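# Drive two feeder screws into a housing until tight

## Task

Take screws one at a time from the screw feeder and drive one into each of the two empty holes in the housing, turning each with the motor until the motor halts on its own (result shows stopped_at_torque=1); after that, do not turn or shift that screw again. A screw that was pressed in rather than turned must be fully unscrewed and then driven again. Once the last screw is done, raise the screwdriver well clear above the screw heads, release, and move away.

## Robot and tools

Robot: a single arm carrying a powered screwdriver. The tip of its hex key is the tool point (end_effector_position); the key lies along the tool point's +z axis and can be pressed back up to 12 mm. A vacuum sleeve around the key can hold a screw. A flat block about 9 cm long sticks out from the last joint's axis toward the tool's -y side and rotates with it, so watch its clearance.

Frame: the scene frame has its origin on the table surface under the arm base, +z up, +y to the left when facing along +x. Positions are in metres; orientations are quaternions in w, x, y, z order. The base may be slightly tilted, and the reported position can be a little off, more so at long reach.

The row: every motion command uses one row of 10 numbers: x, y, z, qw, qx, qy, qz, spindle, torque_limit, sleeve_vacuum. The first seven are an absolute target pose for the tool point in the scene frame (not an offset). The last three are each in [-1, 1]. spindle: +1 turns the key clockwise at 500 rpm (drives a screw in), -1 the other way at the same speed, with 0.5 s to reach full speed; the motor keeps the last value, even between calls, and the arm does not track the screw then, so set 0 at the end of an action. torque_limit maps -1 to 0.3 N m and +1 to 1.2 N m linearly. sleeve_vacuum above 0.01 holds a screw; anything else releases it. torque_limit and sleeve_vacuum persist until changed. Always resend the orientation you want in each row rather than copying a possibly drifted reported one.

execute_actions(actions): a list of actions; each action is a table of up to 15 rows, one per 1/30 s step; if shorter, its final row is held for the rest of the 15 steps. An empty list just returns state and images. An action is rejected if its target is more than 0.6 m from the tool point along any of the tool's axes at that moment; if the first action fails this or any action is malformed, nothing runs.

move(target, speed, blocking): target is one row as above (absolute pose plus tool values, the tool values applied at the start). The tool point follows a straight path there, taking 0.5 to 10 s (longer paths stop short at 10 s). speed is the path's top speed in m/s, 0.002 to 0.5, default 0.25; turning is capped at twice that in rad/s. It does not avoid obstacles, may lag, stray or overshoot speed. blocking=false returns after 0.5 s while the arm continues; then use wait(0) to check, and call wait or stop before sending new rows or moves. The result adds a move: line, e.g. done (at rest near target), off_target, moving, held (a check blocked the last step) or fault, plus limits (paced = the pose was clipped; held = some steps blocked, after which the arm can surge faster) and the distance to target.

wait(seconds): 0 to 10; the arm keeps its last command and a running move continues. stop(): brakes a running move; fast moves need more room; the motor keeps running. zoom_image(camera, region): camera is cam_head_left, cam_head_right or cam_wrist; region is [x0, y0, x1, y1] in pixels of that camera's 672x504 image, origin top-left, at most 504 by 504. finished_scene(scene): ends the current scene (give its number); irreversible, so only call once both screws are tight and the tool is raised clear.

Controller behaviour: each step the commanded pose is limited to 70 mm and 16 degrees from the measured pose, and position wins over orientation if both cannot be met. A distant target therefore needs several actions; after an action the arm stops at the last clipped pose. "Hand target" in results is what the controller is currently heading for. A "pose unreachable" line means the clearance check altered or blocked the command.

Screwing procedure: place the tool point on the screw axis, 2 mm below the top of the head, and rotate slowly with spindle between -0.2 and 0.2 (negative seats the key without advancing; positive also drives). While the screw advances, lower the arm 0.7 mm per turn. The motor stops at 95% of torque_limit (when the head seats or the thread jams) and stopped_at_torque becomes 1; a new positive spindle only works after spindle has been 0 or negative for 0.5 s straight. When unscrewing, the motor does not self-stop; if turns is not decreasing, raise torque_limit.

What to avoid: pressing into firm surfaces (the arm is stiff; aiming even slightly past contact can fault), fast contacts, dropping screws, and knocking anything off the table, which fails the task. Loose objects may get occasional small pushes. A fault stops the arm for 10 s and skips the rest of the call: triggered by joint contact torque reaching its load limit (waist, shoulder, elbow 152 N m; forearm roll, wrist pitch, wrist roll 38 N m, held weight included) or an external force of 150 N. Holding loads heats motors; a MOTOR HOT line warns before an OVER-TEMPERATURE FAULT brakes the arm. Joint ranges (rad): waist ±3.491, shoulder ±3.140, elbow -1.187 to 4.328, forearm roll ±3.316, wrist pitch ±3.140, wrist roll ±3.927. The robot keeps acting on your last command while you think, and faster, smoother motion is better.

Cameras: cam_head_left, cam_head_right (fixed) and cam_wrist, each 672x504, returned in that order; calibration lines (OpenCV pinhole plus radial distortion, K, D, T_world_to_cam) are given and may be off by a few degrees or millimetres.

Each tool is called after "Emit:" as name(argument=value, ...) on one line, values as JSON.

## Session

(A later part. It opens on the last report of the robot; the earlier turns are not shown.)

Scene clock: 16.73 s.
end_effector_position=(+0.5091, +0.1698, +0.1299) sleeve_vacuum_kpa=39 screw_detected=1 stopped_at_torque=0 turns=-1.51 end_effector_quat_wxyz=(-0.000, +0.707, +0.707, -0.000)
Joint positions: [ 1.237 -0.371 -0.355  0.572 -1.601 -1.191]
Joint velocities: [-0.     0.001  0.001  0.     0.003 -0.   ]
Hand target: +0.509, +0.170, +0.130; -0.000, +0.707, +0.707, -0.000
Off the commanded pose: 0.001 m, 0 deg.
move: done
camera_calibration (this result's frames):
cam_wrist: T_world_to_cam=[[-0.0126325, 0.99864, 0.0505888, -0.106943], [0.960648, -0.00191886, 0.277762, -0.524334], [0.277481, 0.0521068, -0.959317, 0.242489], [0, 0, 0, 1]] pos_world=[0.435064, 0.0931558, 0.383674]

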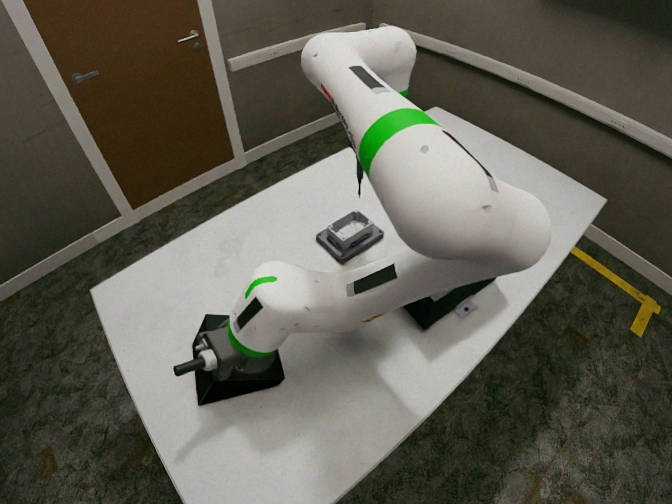

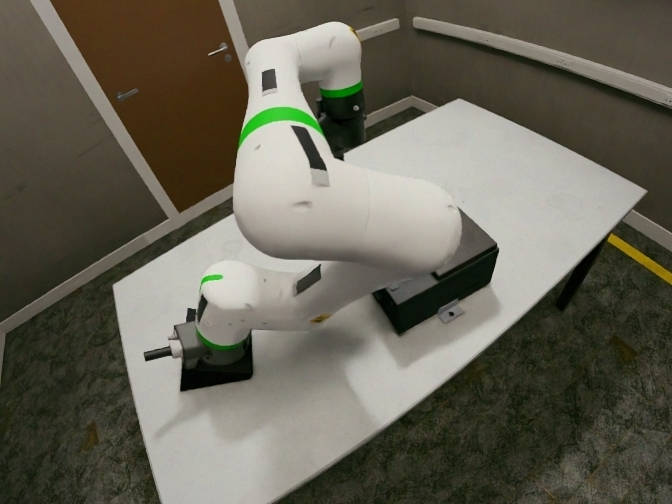

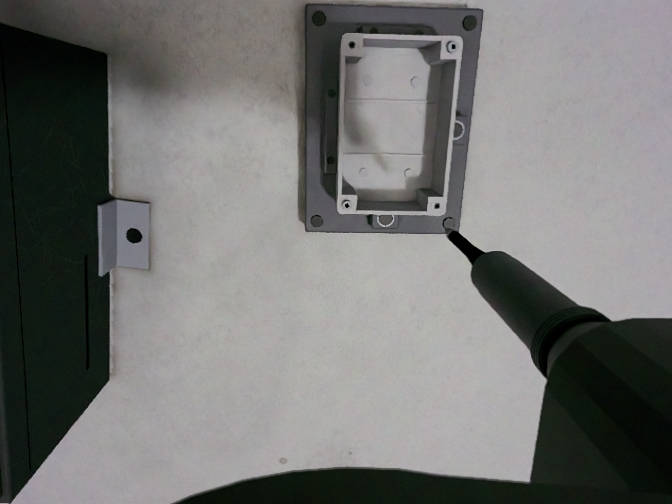

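Emit:
move(target=[0.5068, 0.1764, 0.092, 0, 0.7071, 0.7071, 0, 0, 0, 1], speed=0.06)

Emit:
zoom_image(camera="cam_wrist", region=[400, 180, 500, 270])

Emit:
zoom_image(camera="cam_head_left", region=[320, 180, 400, 260])

Scene clock: 17.87 s.
end_effector_position=(+0.5067, +0.1763, +0.0920) sleeve_vacuum_kpa=39 screw_detected=1 stopped_at_torque=0 turns=-1.51 end_effector_quat_wxyz=(-0.000, +0.707, +0.707, -0.000)
Joint positions: [ 1.179 -0.355 -0.424  0.573 -1.498 -1.189]
Joint velocities: [-0.     0.001  0.     0.     0.002  0.   ]
Hand target: +0.507, +0.176, +0.092; -0.000, +0.707, +0.707, -0.000
Off the commanded pose: 0.000 m, 0 deg.
move: done
camera_calibration (this result's frames):
cam_wrist: T_world_to_cam=[[-0.0127898, 0.998641, 0.0505195, -0.111515], [0.960569, -0.00176317, 0.278036, -0.511499], [0.277747, 0.0520835, -0.959241, 0.20631], [0, 0, 0, 1]] pos_world=[0.432602, 0.0997164, 0.34575]

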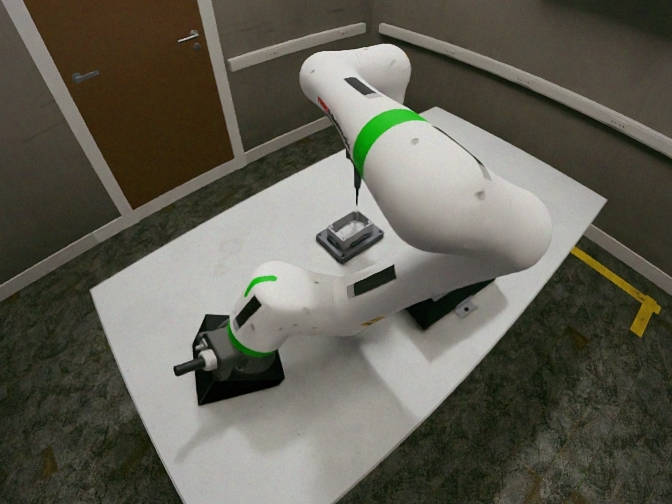

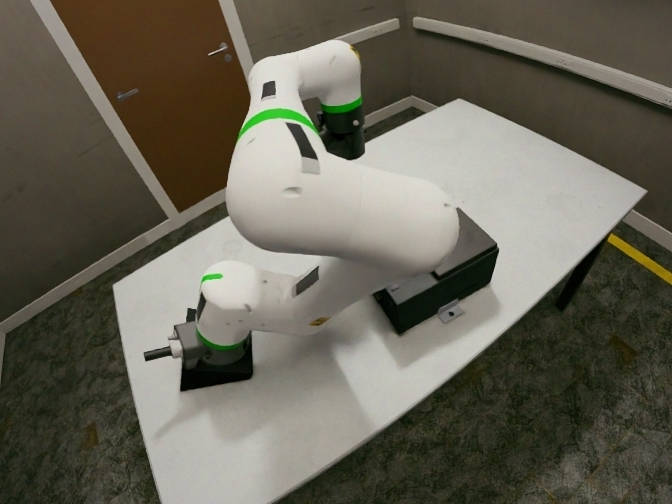

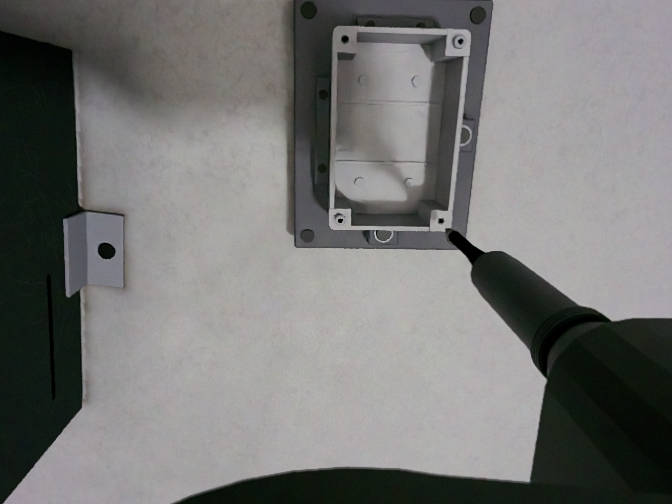

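Region (400, 180, 500, 270) of cam_wrist's 672x504 image, scaled by 5.040, with more detail than that image has; it fills the top 454 rows of this view, and the rest is white.

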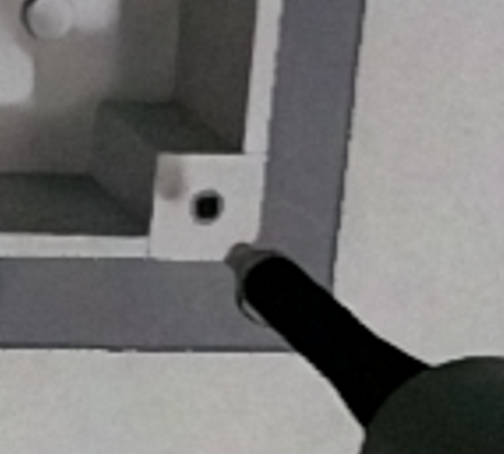

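Region (320, 180, 400, 260) of cam_head_left's 672x504 image, scaled by 6.300, with more detail than that image has.

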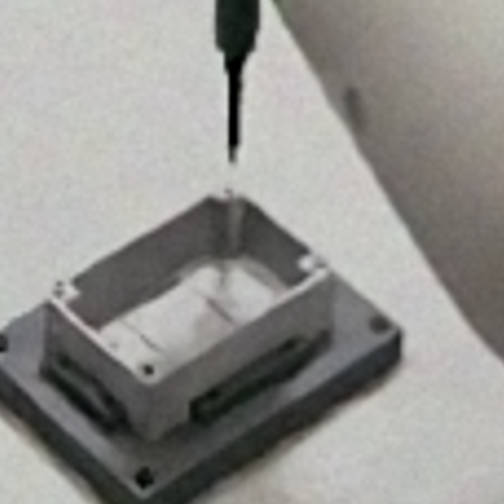

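Emit:
move(target=[0.5044, 0.1765, 0.081, 0, 0.7071, 0.7071, 0, 0, 0, 1], speed=0.03)

Emit:
zoom_image(camera="cam_wrist", region=[400, 180, 500, 270])

Emit:
zoom_image(camera="cam_head_left", region=[330, 185, 380, 235])

Scene clock: 18.90 s.
end_effector_position=(+0.5044, +0.1765, +0.0810) sleeve_vacuum_kpa=39 screw_detected=1 stopped_at_torque=0 turns=-1.51 end_effector_quat_wxyz=(-0.000, +0.707, +0.707, -0.000)
Joint positions: [ 1.165 -0.354 -0.449  0.575 -1.47  -1.19 ]
Joint velocities: [-0.     0.    -0.    -0.     0.002  0.   ]
Hand target: +0.504, +0.176, +0.081; -0.000, +0.707, +0.707, -0.000
Off the commanded pose: 0.000 m, 0 deg.
move: done
camera_calibration (this result's frames):
cam_wrist: T_world_to_cam=[[-0.0128297, 0.998646, 0.0504156, -0.111101], [0.960529, -0.00170336, 0.278175, -0.506224], [0.277884, 0.0519946, -0.959207, 0.196345], [0, 0, 0, 1]] pos_world=[0.430256, 0.0998791, 0.334756]

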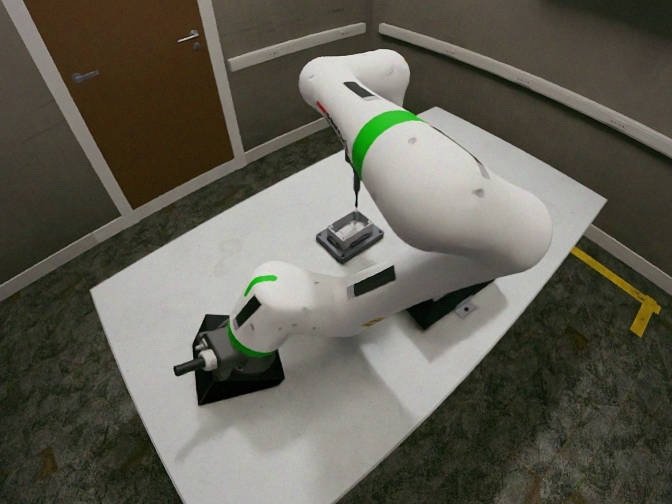

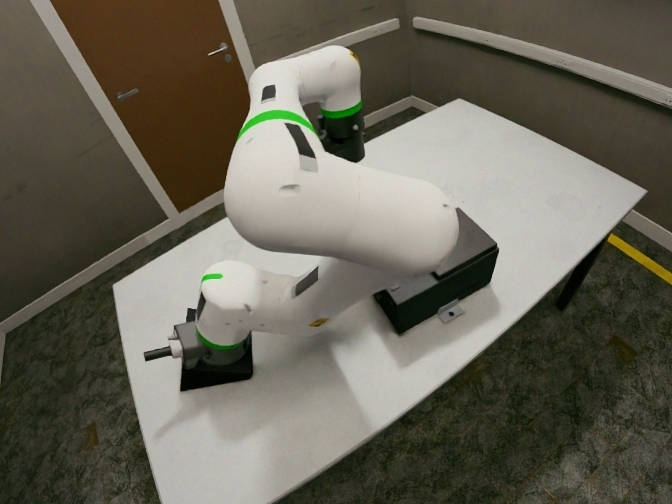

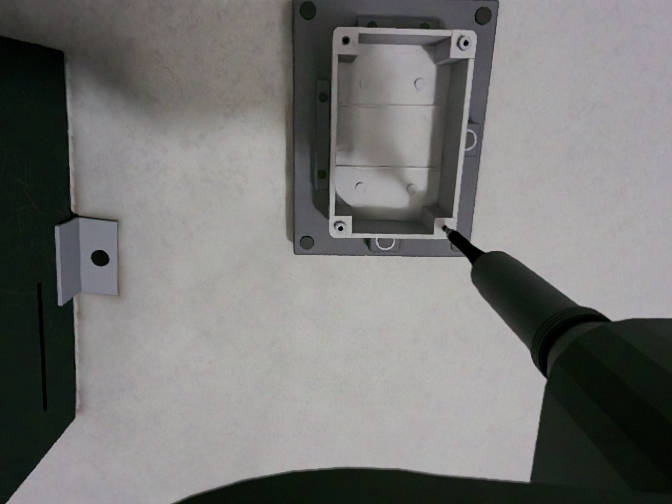

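Region (400, 180, 500, 270) of cam_wrist's 672x504 image, scaled by 5.040, with more detail than that image has; it fills the top 454 rows of this view, and the rest is white.

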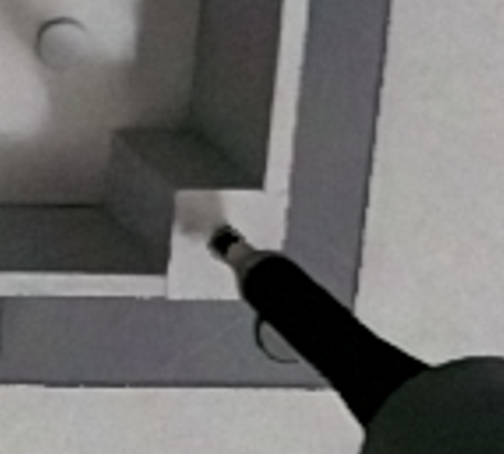

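Region (330, 185, 380, 235) of cam_head_left's 672x504 image, scaled by 10.080, with more detail than that image has.

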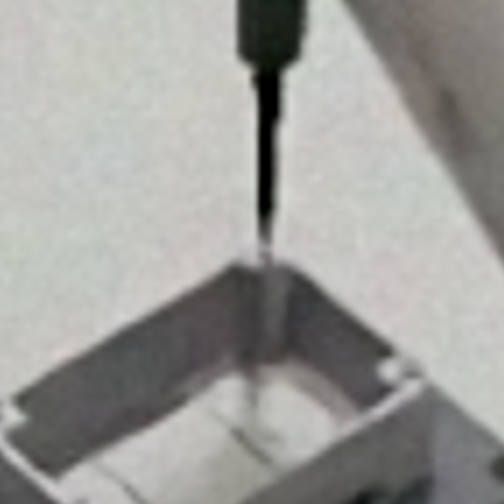

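Emit:
move(target=[0.5044, 0.1765, 0.074, 0, 0.7071, 0.7071, 0, 0, 0, 1], speed=0.01)

Emit:
zoom_image(camera="cam_wrist", region=[400, 180, 500, 270])

Scene clock: 19.97 s.
end_effector_position=(+0.5044, +0.1765, +0.0740) sleeve_vacuum_kpa=40 screw_detected=1 stopped_at_torque=0 turns=-1.51 end_effector_quat_wxyz=(-0.000, +0.707, +0.707, +0.000)
Joint positions: [ 1.152 -0.351 -0.46   0.576 -1.45  -1.187]
Joint velocities: [ 0. -0. -0. -0. -0. -0.]
Hand target: +0.504, +0.176, +0.074; -0.000, +0.707, +0.707, -0.000
Off the commanded pose: 0.000 m, 0 deg.
move: done
camera_calibration (this result's frames):
cam_wrist: T_world_to_cam=[[-0.0128205, 0.998646, 0.0504216, -0.110764], [0.960519, -0.00171573, 0.27821, -0.504296], [0.277919, 0.0519977, -0.959196, 0.189616], [0, 0, 0, 1]] pos_world=[0.430268, 0.0998892, 0.327764]

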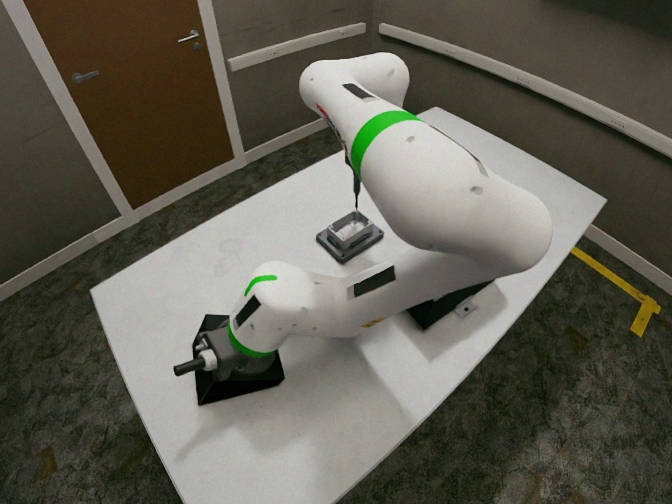

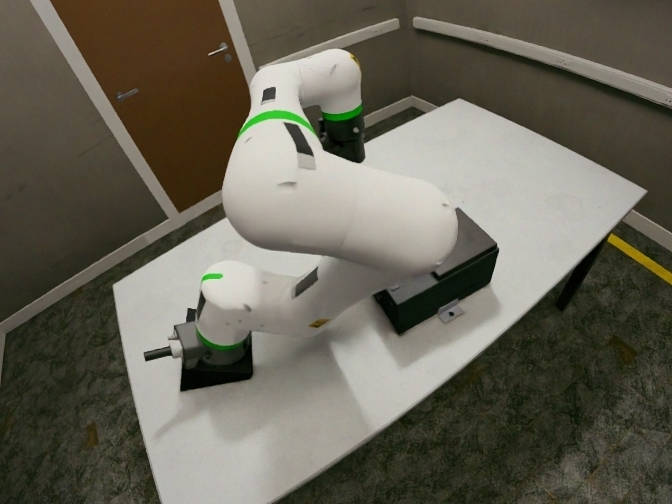

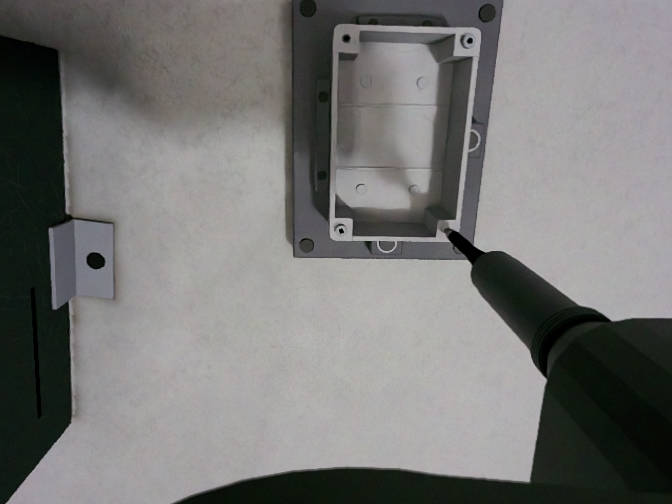

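Region (400, 180, 500, 270) of cam_wrist's 672x504 image, scaled by 5.040, with more detail than that image has; it fills the top 454 rows of this view, and the rest is white.

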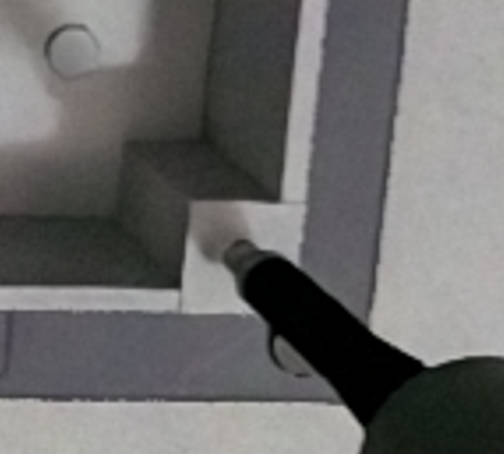

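Emit:
execute_actions(actions=[[[0.5044, 0.1765, 0.073, 0, 0.7071, 0.7071, 0, 0.2, 0, 1]],[[0.5044, 0.1765, 0.072, 0, 0.7071, 0.7071, 0, 0.3, 0, 1]],[[0.5044, 0.1765, 0.071, 0, 0.7071, 0.7071, 0, 0.34, 0, 1]],[[0.5044, 0.1765, 0.070, 0, 0.7071, 0.7071, 0, 0.34, 0, 1]],[[0.5044, 0.1765, 0.069, 0, 0.7071, 0.7071, 0, 0.34, 0, 1]],[[0.5044, 0.1765, 0.069, 0, 0.7071, 0.7071, 0, 0, 0, 1]]])

Emit:
zoom_image(camera="cam_wrist", region=[400, 180, 500, 270])

Scene clock: 23.13 s.
end_effector_position=(+0.5044, +0.1765, +0.0690) sleeve_vacuum_kpa=40 screw_detected=1 stopped_at_torque=0 turns=4.76 end_effector_quat_wxyz=(+0.000, +0.707, +0.707, -0.000)
Joint positions: [ 1.142 -0.349 -0.468  0.577 -1.436 -1.185]
Joint velocities: [-0.    -0.    -0.    -0.    -0.001 -0.   ]
Hand target: +0.504, +0.177, +0.069; -0.000, +0.707, +0.707, +0.000
Off the commanded pose: 0.000 m, 0 deg.
camera_calibration (this result's frames):
cam_wrist: T_world_to_cam=[[-0.0128373, 0.998647, 0.050386, -0.110506], [0.960517, -0.00169012, 0.278218, -0.502907], [0.277927, 0.0519681, -0.959196, 0.184809], [0, 0, 0, 1]] pos_world=[0.430269, 0.099902, 0.322754]

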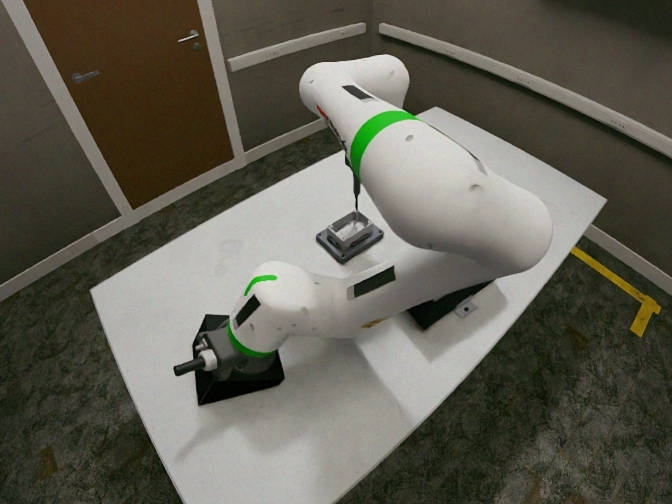

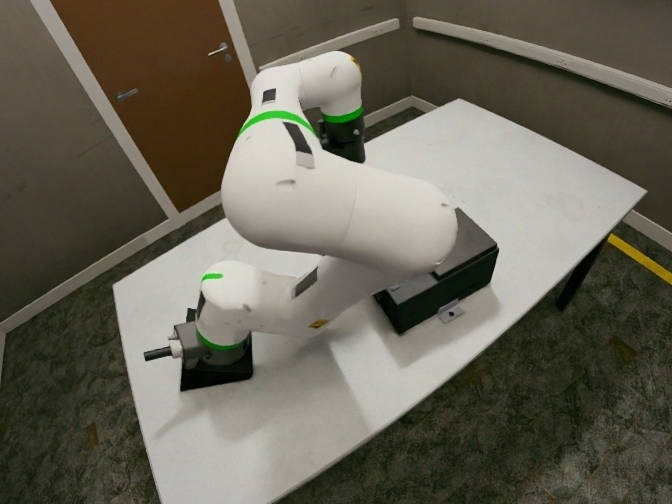

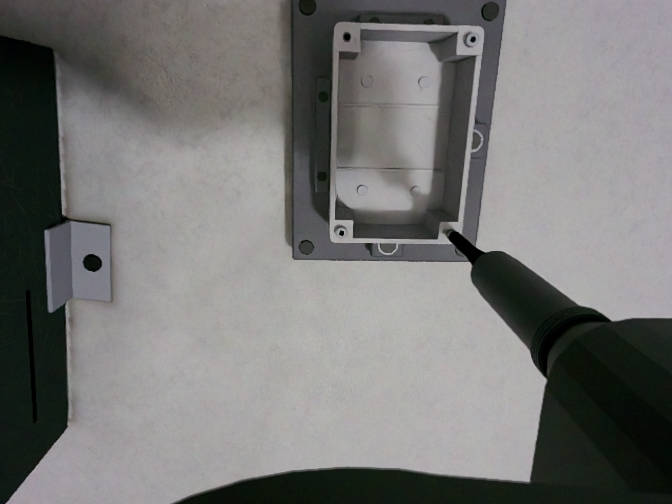

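Region (400, 180, 500, 270) of cam_wrist's 672x504 image, scaled by 5.040, with more detail than that image has; it fills the top 454 rows of this view, and the rest is white.

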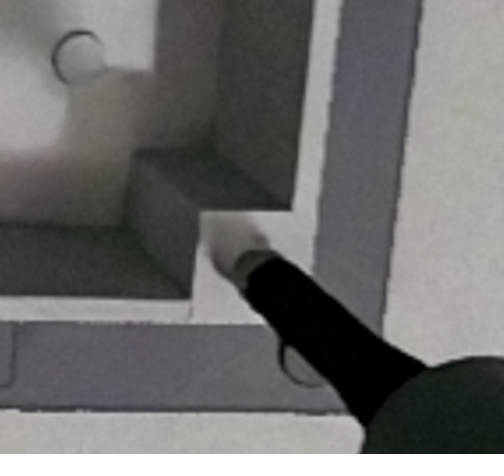

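Going in. Continue.

Emit:
execute_actions(actions=[[[0.5044, 0.1765, 0.0675, 0, 0.7071, 0.7071, 0, 0.5, 0, 1]],[[0.5044, 0.1765, 0.066, 0, 0.7071, 0.7071, 0, 0.5, 0, 1]],[[0.5044, 0.1765, 0.0645, 0, 0.7071, 0.7071, 0, 0.5, 0, 1]],[[0.5044, 0.1765, 0.063, 0, 0.7071, 0.7071, 0, 0.5, 0, 1]],[[0.5044, 0.1765, 0.062, 0, 0.7071, 0.7071, 0, 0.5, 0, 1]]])

Scene clock: 25.70 s.
end_effector_position=(+0.5044, +0.1765, +0.0620) sleeve_vacuum_kpa=40 screw_detected=1 stopped_at_torque=1 turns=11.77 end_effector_quat_wxyz=(-0.000, +0.707, +0.707, -0.000)
Joint positions: [ 1.129 -0.345 -0.48   0.578 -1.416 -1.183]
Joint velocities: [ 0.    -0.    -0.     0.    -0.001 -0.   ]
Hand target: +0.504, +0.176, +0.062; -0.000, +0.707, +0.707, -0.000
Off the commanded pose: 0.000 m, 0 deg.
camera_calibration (this result's frames):
cam_wrist: T_world_to_cam=[[-0.0128309, 0.998647, 0.0503959, -0.110159], [0.960518, -0.00169884, 0.278214, -0.500958], [0.277923, 0.0519758, -0.959196, 0.178098], [0, 0, 0, 1]] pos_world=[0.430268, 0.0999016, 0.315756]

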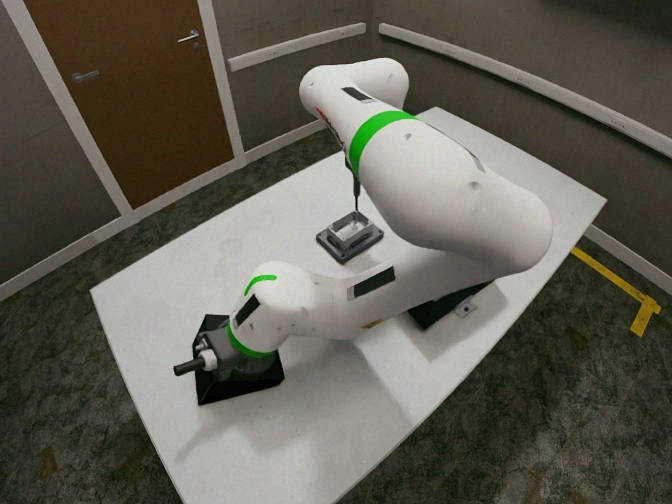

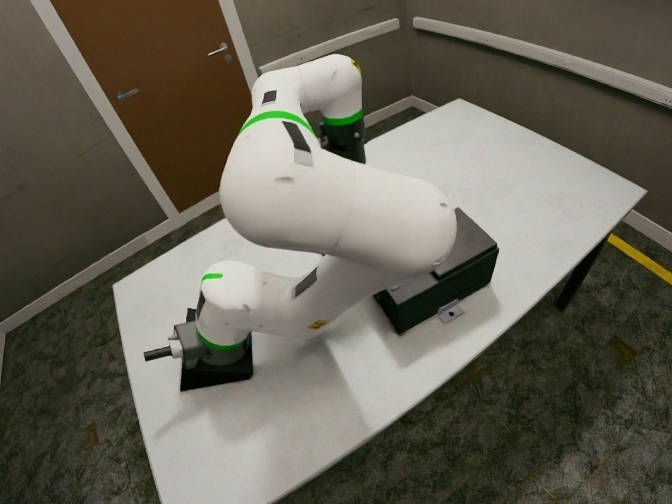

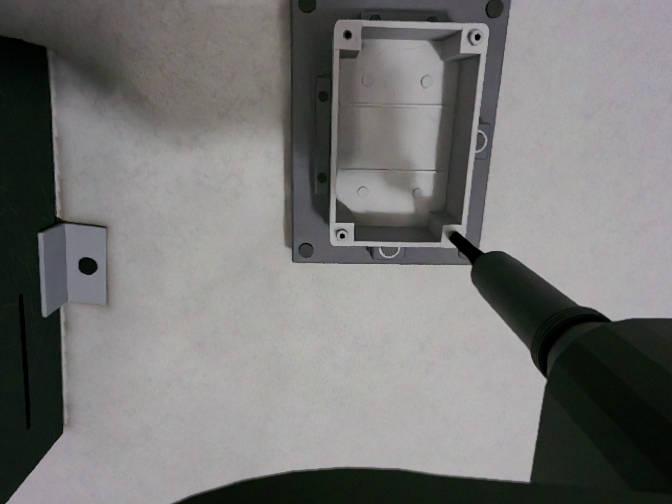

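Emit:
move(target=[0.5044, 0.1765, 0.085, 0, 0.7071, 0.7071, 0, 0, 0, 0], speed=0.05)

Emit:
move(target=[0.46, -0.03, 0.19, 0, 0.7071, 0.7071, 0, 0, 0, 0])

Emit:
move(target=[0.41, -0.145, 0.18, 0, 0.7071, 0.7071, 0, 0, 0, 0], speed=0.15)

Emit:
move(target=[0.4065, -0.150, 0.17, 0, 0.7071, 0.7071, 0, 0, 0, 0], speed=0.02)

Emit:
zoom_image(camera="cam_wrist", region=[410, 200, 500, 270])

Scene clock: 26.73 s.
end_effector_position=(+0.5045, +0.1765, +0.0850) sleeve_vacuum_kpa=0 screw_detected=0 stopped_at_torque=1 turns=11.77 end_effector_quat_wxyz=(+0.000, +0.707, +0.707, +0.000)
Joint positions: [ 1.172 -0.356 -0.442  0.575 -1.481 -1.192]
Joint velocities: [ 0.     0.     0.    -0.     0.002  0.   ]
Hand target: +0.504, +0.177, +0.085; +0.000, +0.707, +0.707, +0.000
Off the commanded pose: 0.000 m, 0 deg.
move: done
camera_calibration (this result's frames):
cam_wrist: T_world_to_cam=[[-0.0128674, 0.998652, 0.0502828, -0.111303], [0.960482, -0.00163895, 0.278338, -0.507417], [0.278045, 0.0518772, -0.959166, 0.200087], [0, 0, 0, 1]] pos_world=[0.430299, 0.099941, 0.338747]

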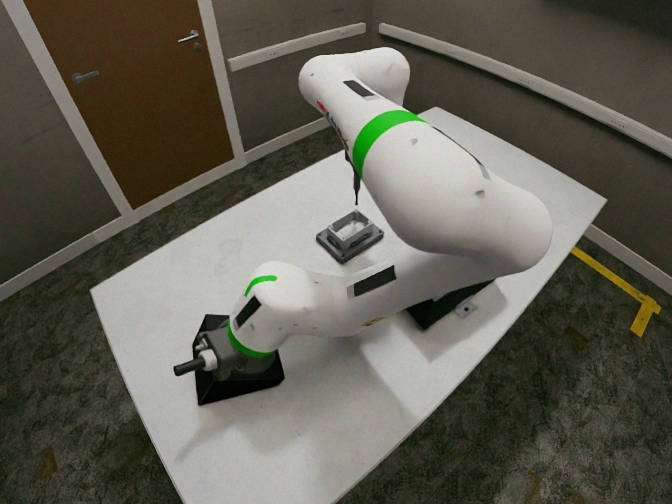

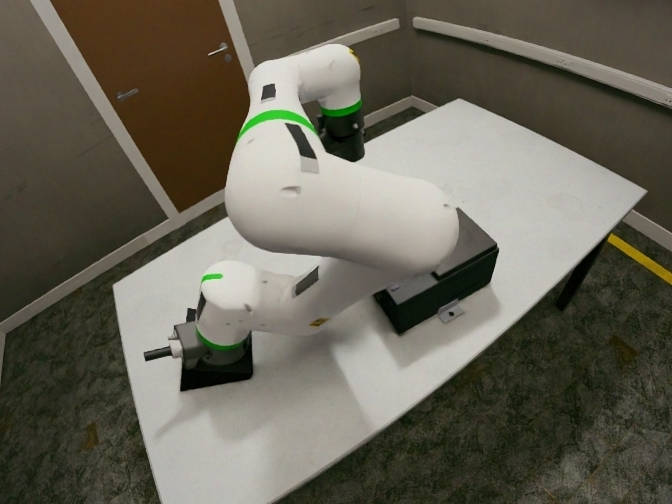

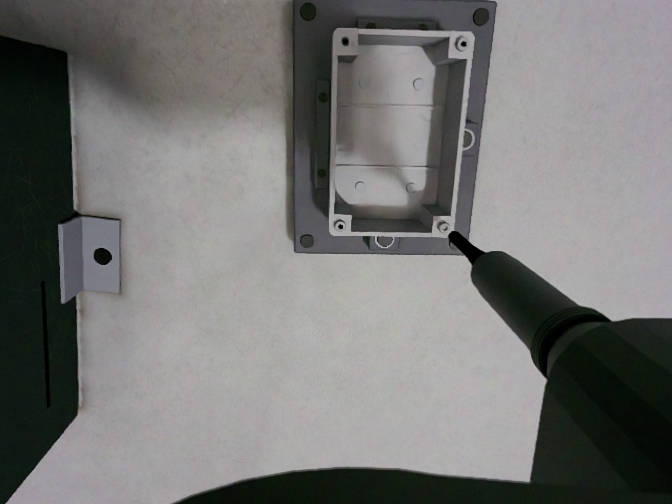

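Scene clock: 28.13 s.
end_effector_position=(+0.4613, -0.0297, +0.1902) sleeve_vacuum_kpa=0 screw_detected=0 stopped_at_torque=1 turns=11.77 end_effector_quat_wxyz=(+0.000, +0.707, +0.707, +0.000)
Joint positions: [ 1.341 -0.804 -0.389  0.628 -1.988 -1.047]
Joint velocities: [ 0.008 -0.003 -0.003  0.001 -0.005 -0.006]
Hand target: +0.461, -0.030, +0.190; +0.000, +0.707, +0.707, +0.000
Off the commanded pose: 0.001 m, 0 deg.
move: done
camera_calibration (this result's frames):
cam_wrist: T_world_to_cam=[[-0.0128835, 0.998654, 0.0502379, 0.0887987], [0.960308, -0.00164321, 0.278936, -0.495614], [0.278643, 0.0518375, -0.958995, 0.323416], [0, 0, 0, 1]] pos_world=[0.386969, -0.106259, 0.443937]

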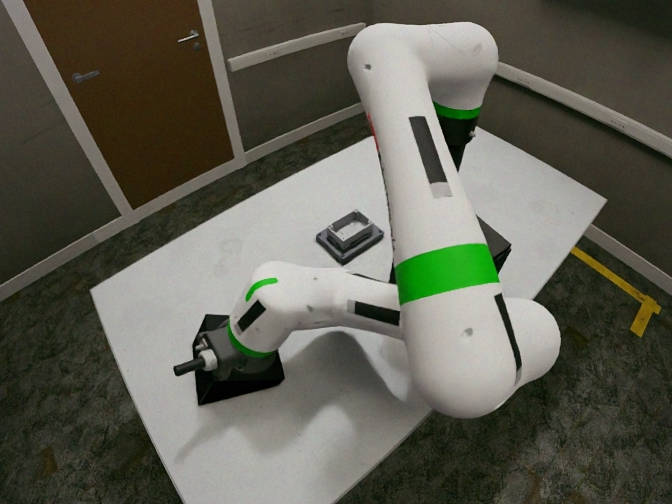

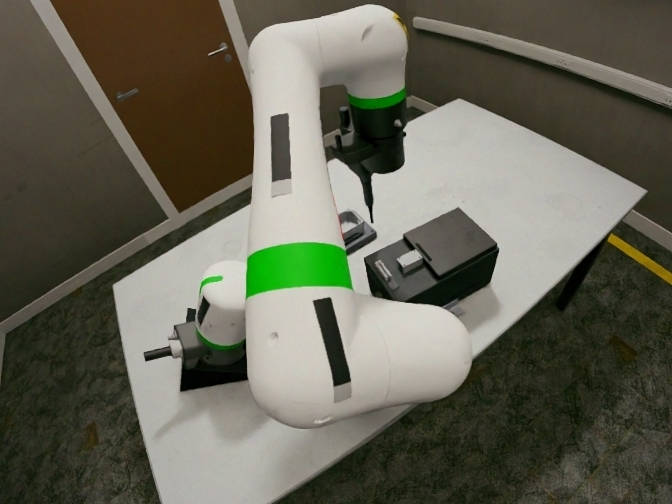

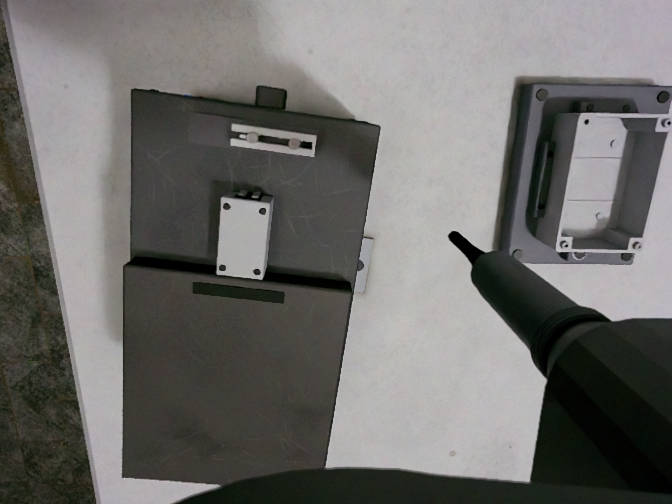

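Scene clock: 29.37 s.
end_effector_position=(+0.4111, -0.1453, +0.1796) sleeve_vacuum_kpa=0 screw_detected=0 stopped_at_torque=1 turns=11.77 end_effector_quat_wxyz=(-0.003, +0.707, +0.707, -0.001)
Joint positions: [ 1.191 -1.033 -0.428  0.654 -2.064 -0.807]
Joint velocities: [-0.338  0.053 -0.004 -0.073  0.224  0.218]
Hand target: +0.411, -0.145, +0.180; -0.003, +0.707, +0.707, -0.001
Off the commanded pose: 0.001 m, 0 deg.
move: done
camera_calibration (this result's frames):
cam_wrist: T_world_to_cam=[[-0.0134512, 0.99849, 0.0532542, 0.20376], [0.962201, -0.00156259, 0.272335, -0.444207], [0.272007, 0.0549045, -0.960728, 0.336673], [0, 0, 0, 1]] pos_world=[0.33858, -0.222631, 0.433573]

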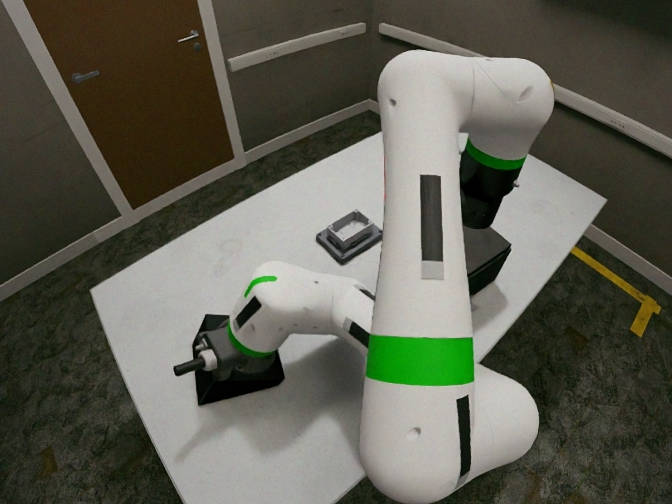

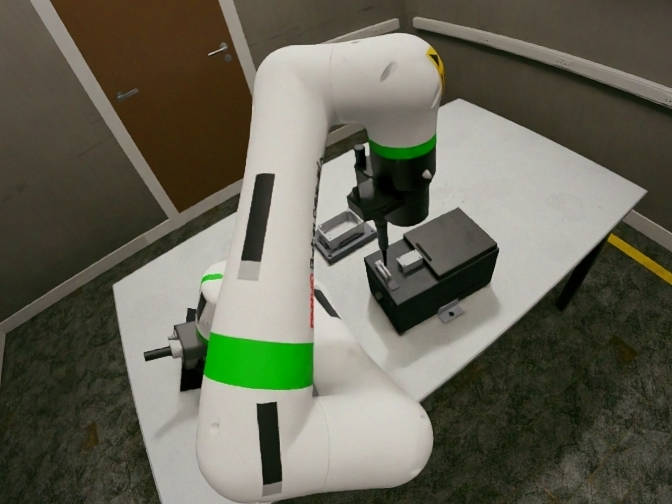

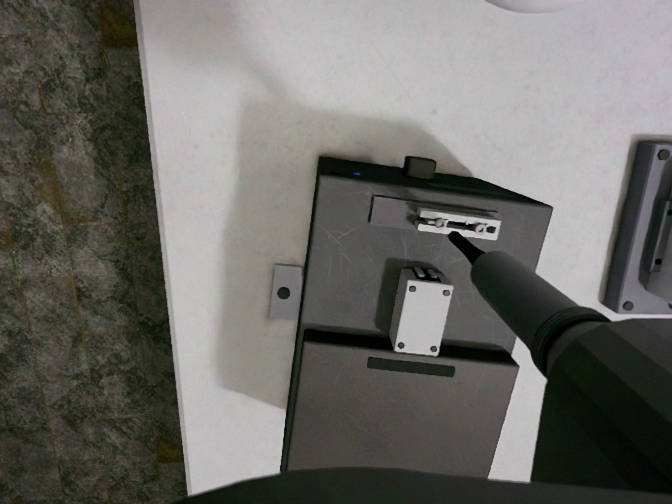

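Scene clock: 30.17 s.
end_effector_position=(+0.4065, -0.1500, +0.1700) sleeve_vacuum_kpa=0 screw_detected=0 stopped_at_torque=1 turns=11.77 end_effector_quat_wxyz=(+0.000, +0.707, +0.707, +0.000)
Joint positions: [ 1.226 -1.071 -0.462  0.67  -2.083 -0.828]
Joint velocities: [ 0.017 -0.003  0.     0.004 -0.011 -0.01 ]
Hand target: +0.407, -0.150, +0.170; +0.000, +0.707, +0.707, +0.000
Off the commanded pose: 0.000 m, 0 deg.
move: done
camera_calibration (this result's frames):
cam_wrist: T_world_to_cam=[[-0.0128399, 0.998653, 0.0502797, 0.20922], [0.96045, -0.00167042, 0.278448, -0.437576], [0.278157, 0.0518664, -0.959134, 0.325785], [0, 0, 0, 1]] pos_world=[0.332337, -0.226566, 0.423795]

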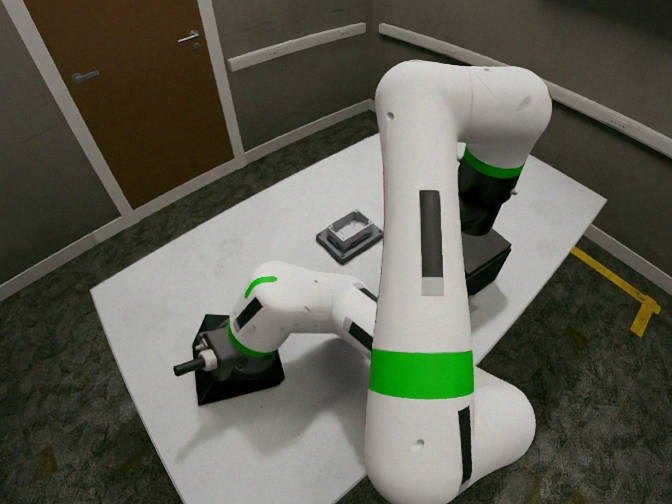

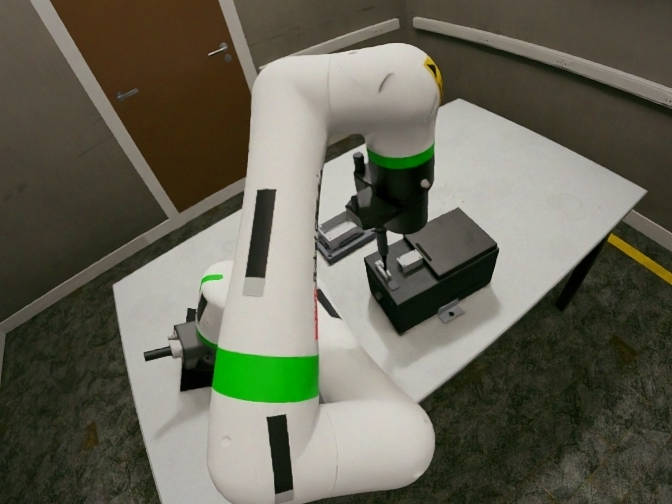

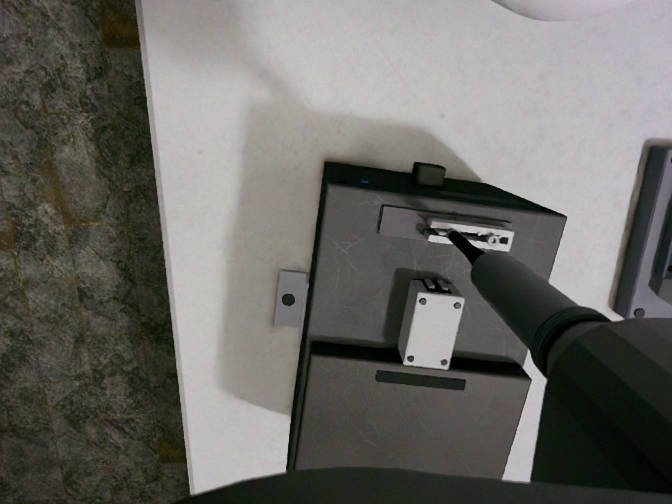

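Region (410, 200, 500, 270) of cam_wrist's 672x504 image, scaled by 5.600, with more detail than that image has.

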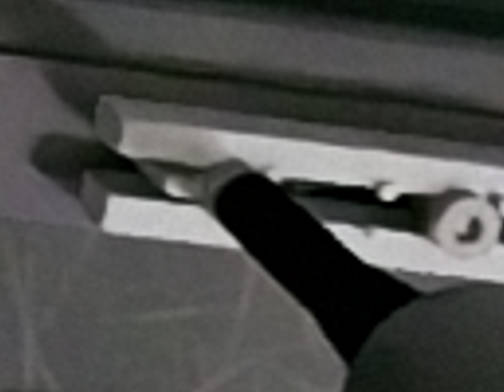

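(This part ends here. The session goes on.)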